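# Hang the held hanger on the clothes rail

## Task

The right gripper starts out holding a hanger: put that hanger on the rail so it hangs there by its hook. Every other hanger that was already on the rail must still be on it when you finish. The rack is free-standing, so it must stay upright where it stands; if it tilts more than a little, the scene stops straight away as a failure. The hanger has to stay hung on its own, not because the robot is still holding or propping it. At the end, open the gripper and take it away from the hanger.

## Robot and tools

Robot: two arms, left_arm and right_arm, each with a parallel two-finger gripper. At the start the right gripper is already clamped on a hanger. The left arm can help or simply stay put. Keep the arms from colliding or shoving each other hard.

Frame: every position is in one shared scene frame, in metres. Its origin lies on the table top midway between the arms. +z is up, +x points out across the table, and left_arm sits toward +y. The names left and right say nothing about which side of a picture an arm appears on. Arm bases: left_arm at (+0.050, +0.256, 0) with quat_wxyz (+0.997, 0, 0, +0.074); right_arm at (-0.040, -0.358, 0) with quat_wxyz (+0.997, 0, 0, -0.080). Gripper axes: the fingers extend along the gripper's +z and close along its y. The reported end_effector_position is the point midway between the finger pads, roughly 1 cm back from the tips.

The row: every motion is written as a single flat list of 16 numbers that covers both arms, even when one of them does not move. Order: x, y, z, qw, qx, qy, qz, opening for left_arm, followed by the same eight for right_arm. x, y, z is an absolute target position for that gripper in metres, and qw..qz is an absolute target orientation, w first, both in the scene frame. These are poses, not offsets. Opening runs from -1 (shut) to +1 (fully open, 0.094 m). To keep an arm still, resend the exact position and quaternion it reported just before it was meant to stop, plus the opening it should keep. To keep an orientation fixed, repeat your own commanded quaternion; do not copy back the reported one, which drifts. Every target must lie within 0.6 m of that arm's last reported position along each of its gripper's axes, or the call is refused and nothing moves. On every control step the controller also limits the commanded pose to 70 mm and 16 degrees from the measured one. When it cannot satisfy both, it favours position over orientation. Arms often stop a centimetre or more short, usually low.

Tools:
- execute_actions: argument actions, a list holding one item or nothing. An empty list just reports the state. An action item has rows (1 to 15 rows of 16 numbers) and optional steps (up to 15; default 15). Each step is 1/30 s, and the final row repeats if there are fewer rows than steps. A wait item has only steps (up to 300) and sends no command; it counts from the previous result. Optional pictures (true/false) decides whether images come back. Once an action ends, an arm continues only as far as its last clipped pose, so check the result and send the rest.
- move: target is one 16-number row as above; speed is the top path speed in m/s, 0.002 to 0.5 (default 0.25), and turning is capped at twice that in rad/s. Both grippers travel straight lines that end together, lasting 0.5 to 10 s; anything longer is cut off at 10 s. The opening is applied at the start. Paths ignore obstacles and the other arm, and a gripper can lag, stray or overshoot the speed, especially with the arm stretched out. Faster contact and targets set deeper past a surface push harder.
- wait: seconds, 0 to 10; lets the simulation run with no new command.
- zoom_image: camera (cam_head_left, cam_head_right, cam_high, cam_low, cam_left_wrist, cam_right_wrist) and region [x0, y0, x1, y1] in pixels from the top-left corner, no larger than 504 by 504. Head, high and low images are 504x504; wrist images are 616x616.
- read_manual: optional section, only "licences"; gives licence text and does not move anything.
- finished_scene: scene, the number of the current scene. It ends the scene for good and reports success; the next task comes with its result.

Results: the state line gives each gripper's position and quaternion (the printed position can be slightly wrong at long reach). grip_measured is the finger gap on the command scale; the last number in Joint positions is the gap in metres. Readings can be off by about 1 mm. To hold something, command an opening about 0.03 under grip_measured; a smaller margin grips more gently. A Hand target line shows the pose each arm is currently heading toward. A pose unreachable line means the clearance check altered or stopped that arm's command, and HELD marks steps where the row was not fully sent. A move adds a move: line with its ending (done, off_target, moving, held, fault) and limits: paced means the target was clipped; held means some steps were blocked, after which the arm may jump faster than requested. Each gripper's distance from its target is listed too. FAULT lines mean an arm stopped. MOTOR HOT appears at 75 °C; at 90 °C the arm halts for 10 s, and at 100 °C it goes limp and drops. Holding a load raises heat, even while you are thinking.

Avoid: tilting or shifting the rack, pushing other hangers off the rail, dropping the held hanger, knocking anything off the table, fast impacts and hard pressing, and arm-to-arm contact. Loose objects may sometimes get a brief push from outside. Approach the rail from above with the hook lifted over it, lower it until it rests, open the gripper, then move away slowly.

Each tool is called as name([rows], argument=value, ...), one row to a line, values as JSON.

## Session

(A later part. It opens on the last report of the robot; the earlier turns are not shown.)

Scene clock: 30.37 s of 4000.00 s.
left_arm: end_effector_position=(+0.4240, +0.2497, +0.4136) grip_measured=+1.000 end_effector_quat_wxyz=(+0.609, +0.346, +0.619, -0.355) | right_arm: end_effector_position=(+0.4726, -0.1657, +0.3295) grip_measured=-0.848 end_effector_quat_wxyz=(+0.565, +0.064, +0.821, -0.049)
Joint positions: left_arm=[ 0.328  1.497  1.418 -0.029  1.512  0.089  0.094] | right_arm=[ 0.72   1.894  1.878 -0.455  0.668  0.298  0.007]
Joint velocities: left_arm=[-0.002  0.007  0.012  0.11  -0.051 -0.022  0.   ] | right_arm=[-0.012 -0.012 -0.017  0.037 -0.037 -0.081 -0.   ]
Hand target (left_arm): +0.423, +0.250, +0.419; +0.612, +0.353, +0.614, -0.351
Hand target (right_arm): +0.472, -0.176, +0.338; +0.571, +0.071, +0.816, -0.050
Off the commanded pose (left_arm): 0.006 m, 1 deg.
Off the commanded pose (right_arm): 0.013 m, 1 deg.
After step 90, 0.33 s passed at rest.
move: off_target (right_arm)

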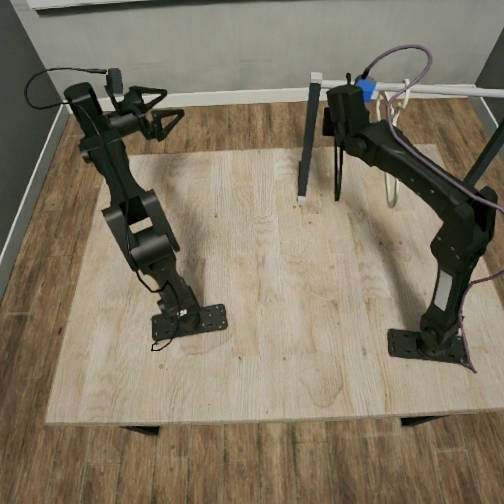

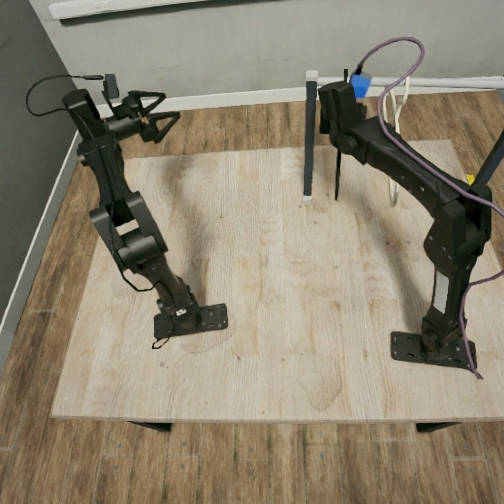

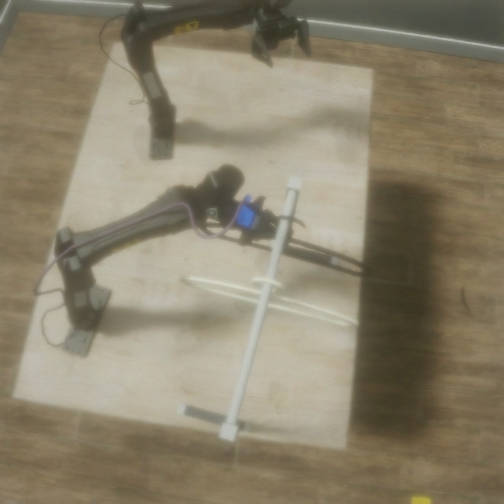

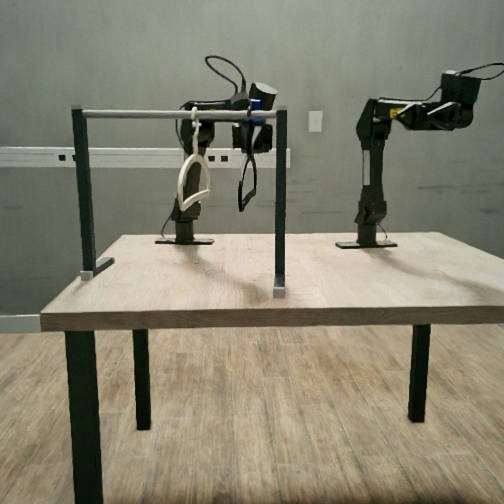

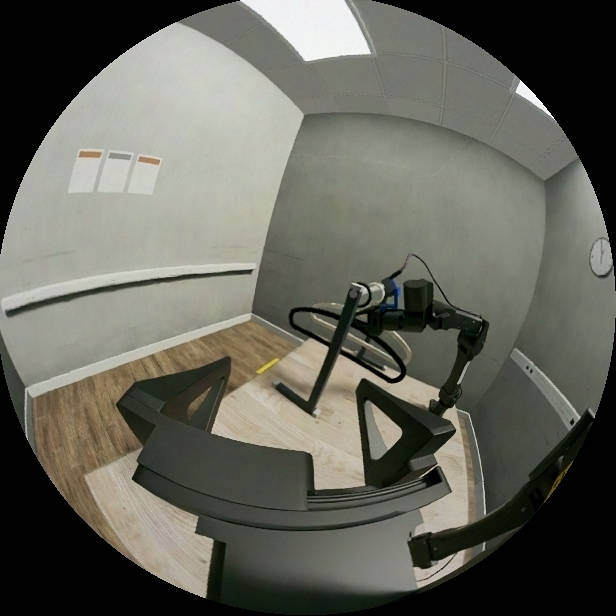

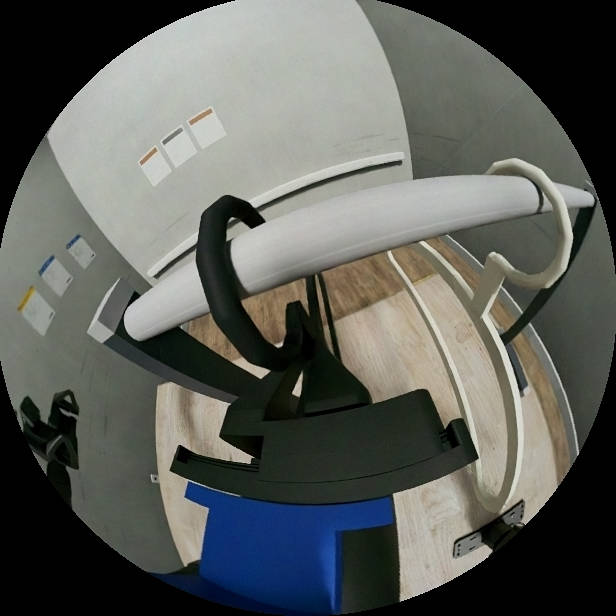

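move(target=[0.423,0.25,0.419,0.61,0.35,0.61,-0.35,1,0.472,-0.176,0.338,0.572,0.071,0.816,-0.05,-0.3])

move(target=[0.423,0.25,0.419,0.61,0.35,0.61,-0.35,1,0.3,-0.14,0.39,0.572,0.071,0.816,-0.05,-0.3], speed=0.15)

finished_scene(scene=1)

Scene clock: 35.50 s of 4000.00 s.
left_arm: end_effector_position=(+0.4241, +0.2498, +0.4145) grip_measured=+1.000 end_effector_quat_wxyz=(+0.610, +0.346, +0.619, -0.354) | right_arm: end_effector_position=(+0.4732, -0.1655, +0.3306) grip_measured=-0.302 end_effector_quat_wxyz=(+0.567, +0.066, +0.820, -0.047)
Joint positions: left_arm=[ 0.328  1.497  1.418 -0.018  1.512  0.08   0.094] | right_arm=[ 0.719  1.894  1.877 -0.448  0.668  0.298  0.033]
Joint velocities: left_arm=[-0.002 -0.012 -0.007  0.066 -0.007  0.007  0.   ] | right_arm=[-0.007 -0.012 -0.007  0.022  0.007 -0.007 -0.   ]
Hand target (left_arm): +0.423, +0.250, +0.419; +0.612, +0.353, +0.614, -0.351
Hand target (right_arm): +0.472, -0.176, +0.338; +0.572, +0.071, +0.816, -0.050
Off the commanded pose (left_arm): 0.005 m, 1 deg.
Off the commanded pose (right_arm): 0.013 m, 1 deg.
After step 90, 1.43 s passed at rest.
move: off_target (right_arm)

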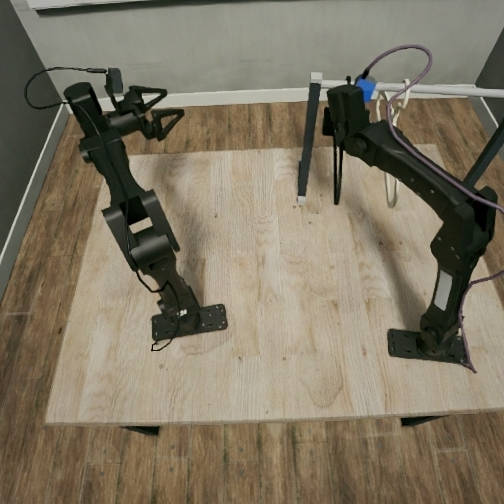

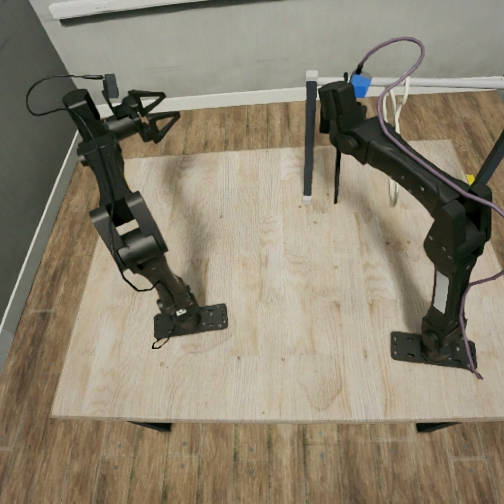

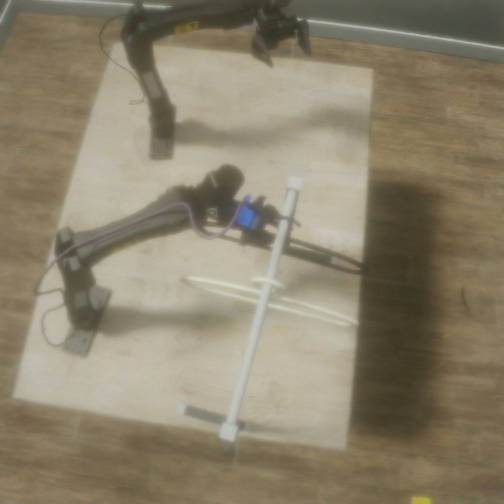

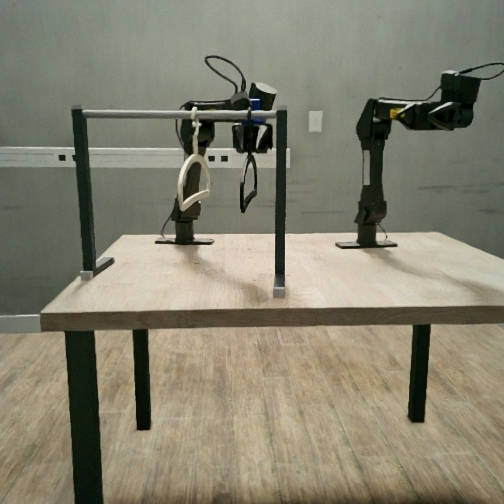

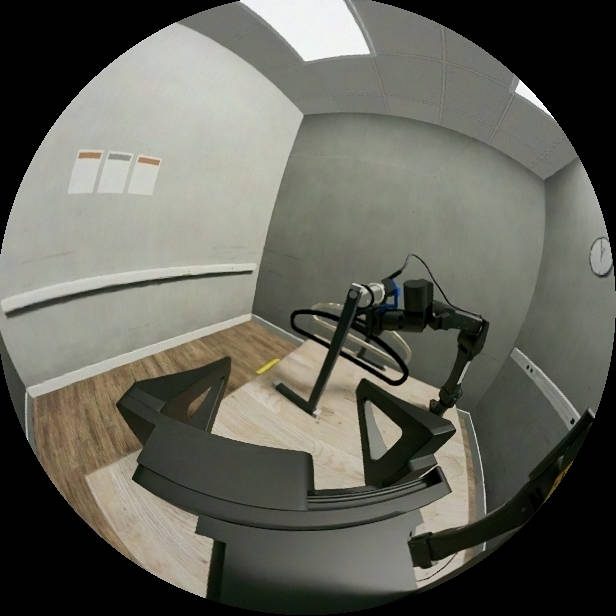

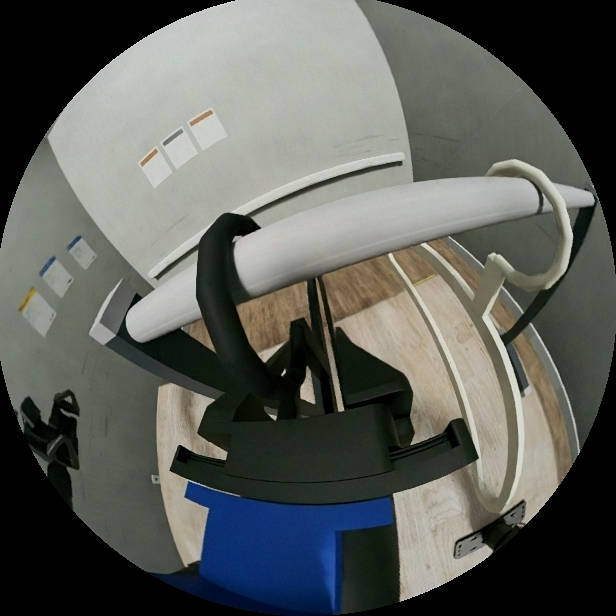

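Scene clock: 37.43 s of 4000.00 s.
left_arm: end_effector_position=(+0.4241, +0.2498, +0.4156) grip_measured=+1.000 end_effector_quat_wxyz=(+0.610, +0.347, +0.618, -0.354) | right_arm: end_effector_position=(+0.3051, -0.1324, +0.3799) grip_measured=-0.302 end_effector_quat_wxyz=(+0.567, +0.063, +0.819, -0.049)
Joint positions: left_arm=[ 0.328  1.497  1.418 -0.005  1.512  0.07   0.094] | right_arm=[ 1.107  1.603  1.794 -0.893  0.996  0.608  0.033]
Joint velocities: left_arm=[-0.012  0.002  0.002 -0.051 -0.051 -0.11   0.   ] | right_arm=[ 0.007  0.002 -0.012 -0.051  0.022 -0.007 -0.001]
Hand target (left_arm): +0.423, +0.250, +0.419; +0.612, +0.353, +0.614, -0.352
Hand target (right_arm): +0.300, -0.138, +0.391; +0.574, +0.070, +0.814, -0.049
Off the commanded pose (left_arm): 0.004 m, 1 deg.
Off the commanded pose (right_arm): 0.014 m, 1 deg.
move: off_target (right_arm)

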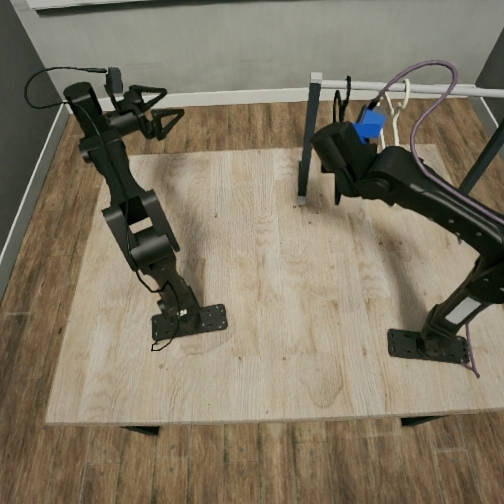

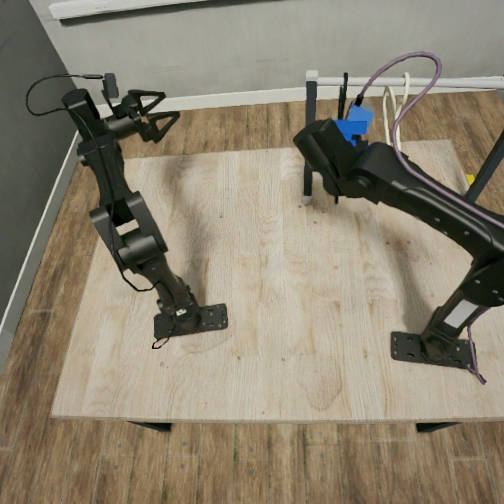

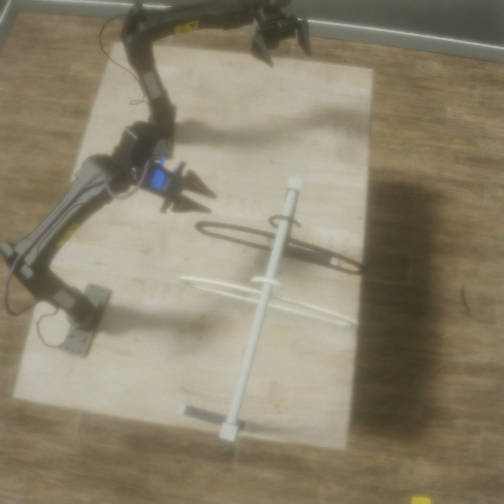

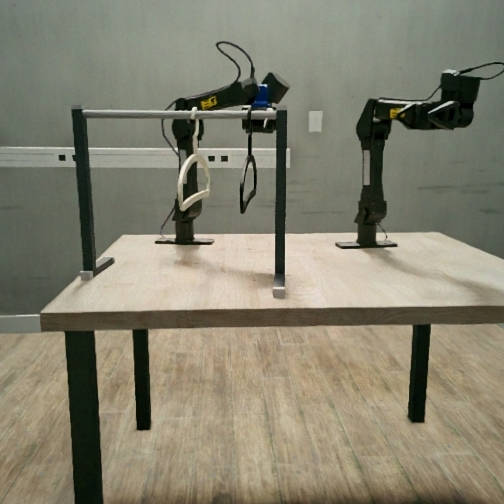

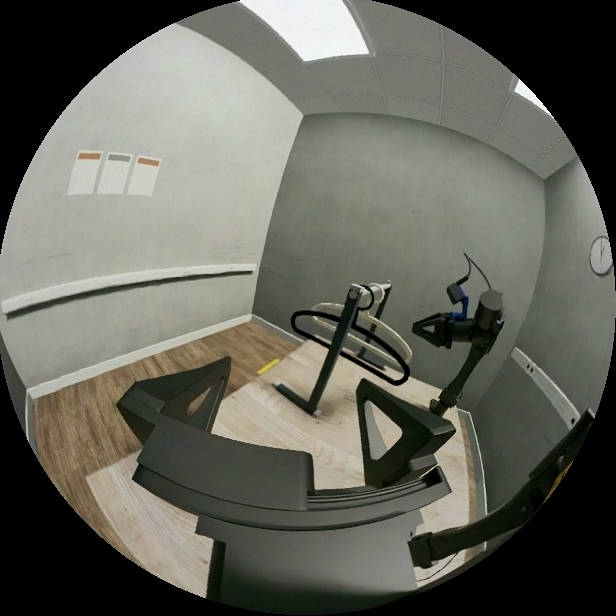

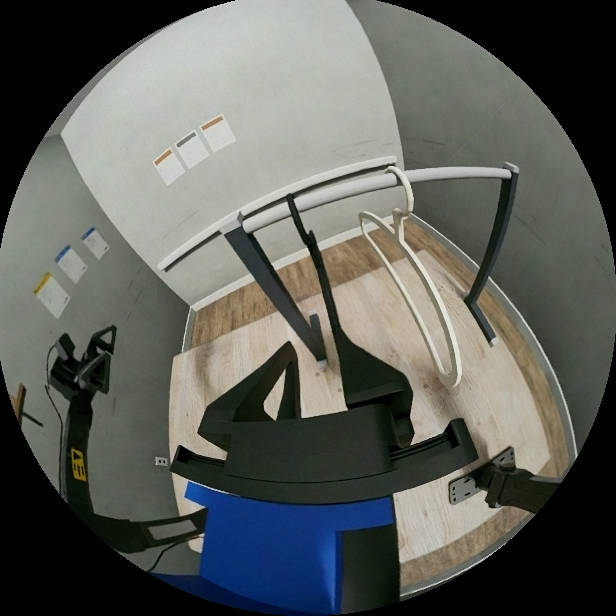

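The scene is finished: the task was done.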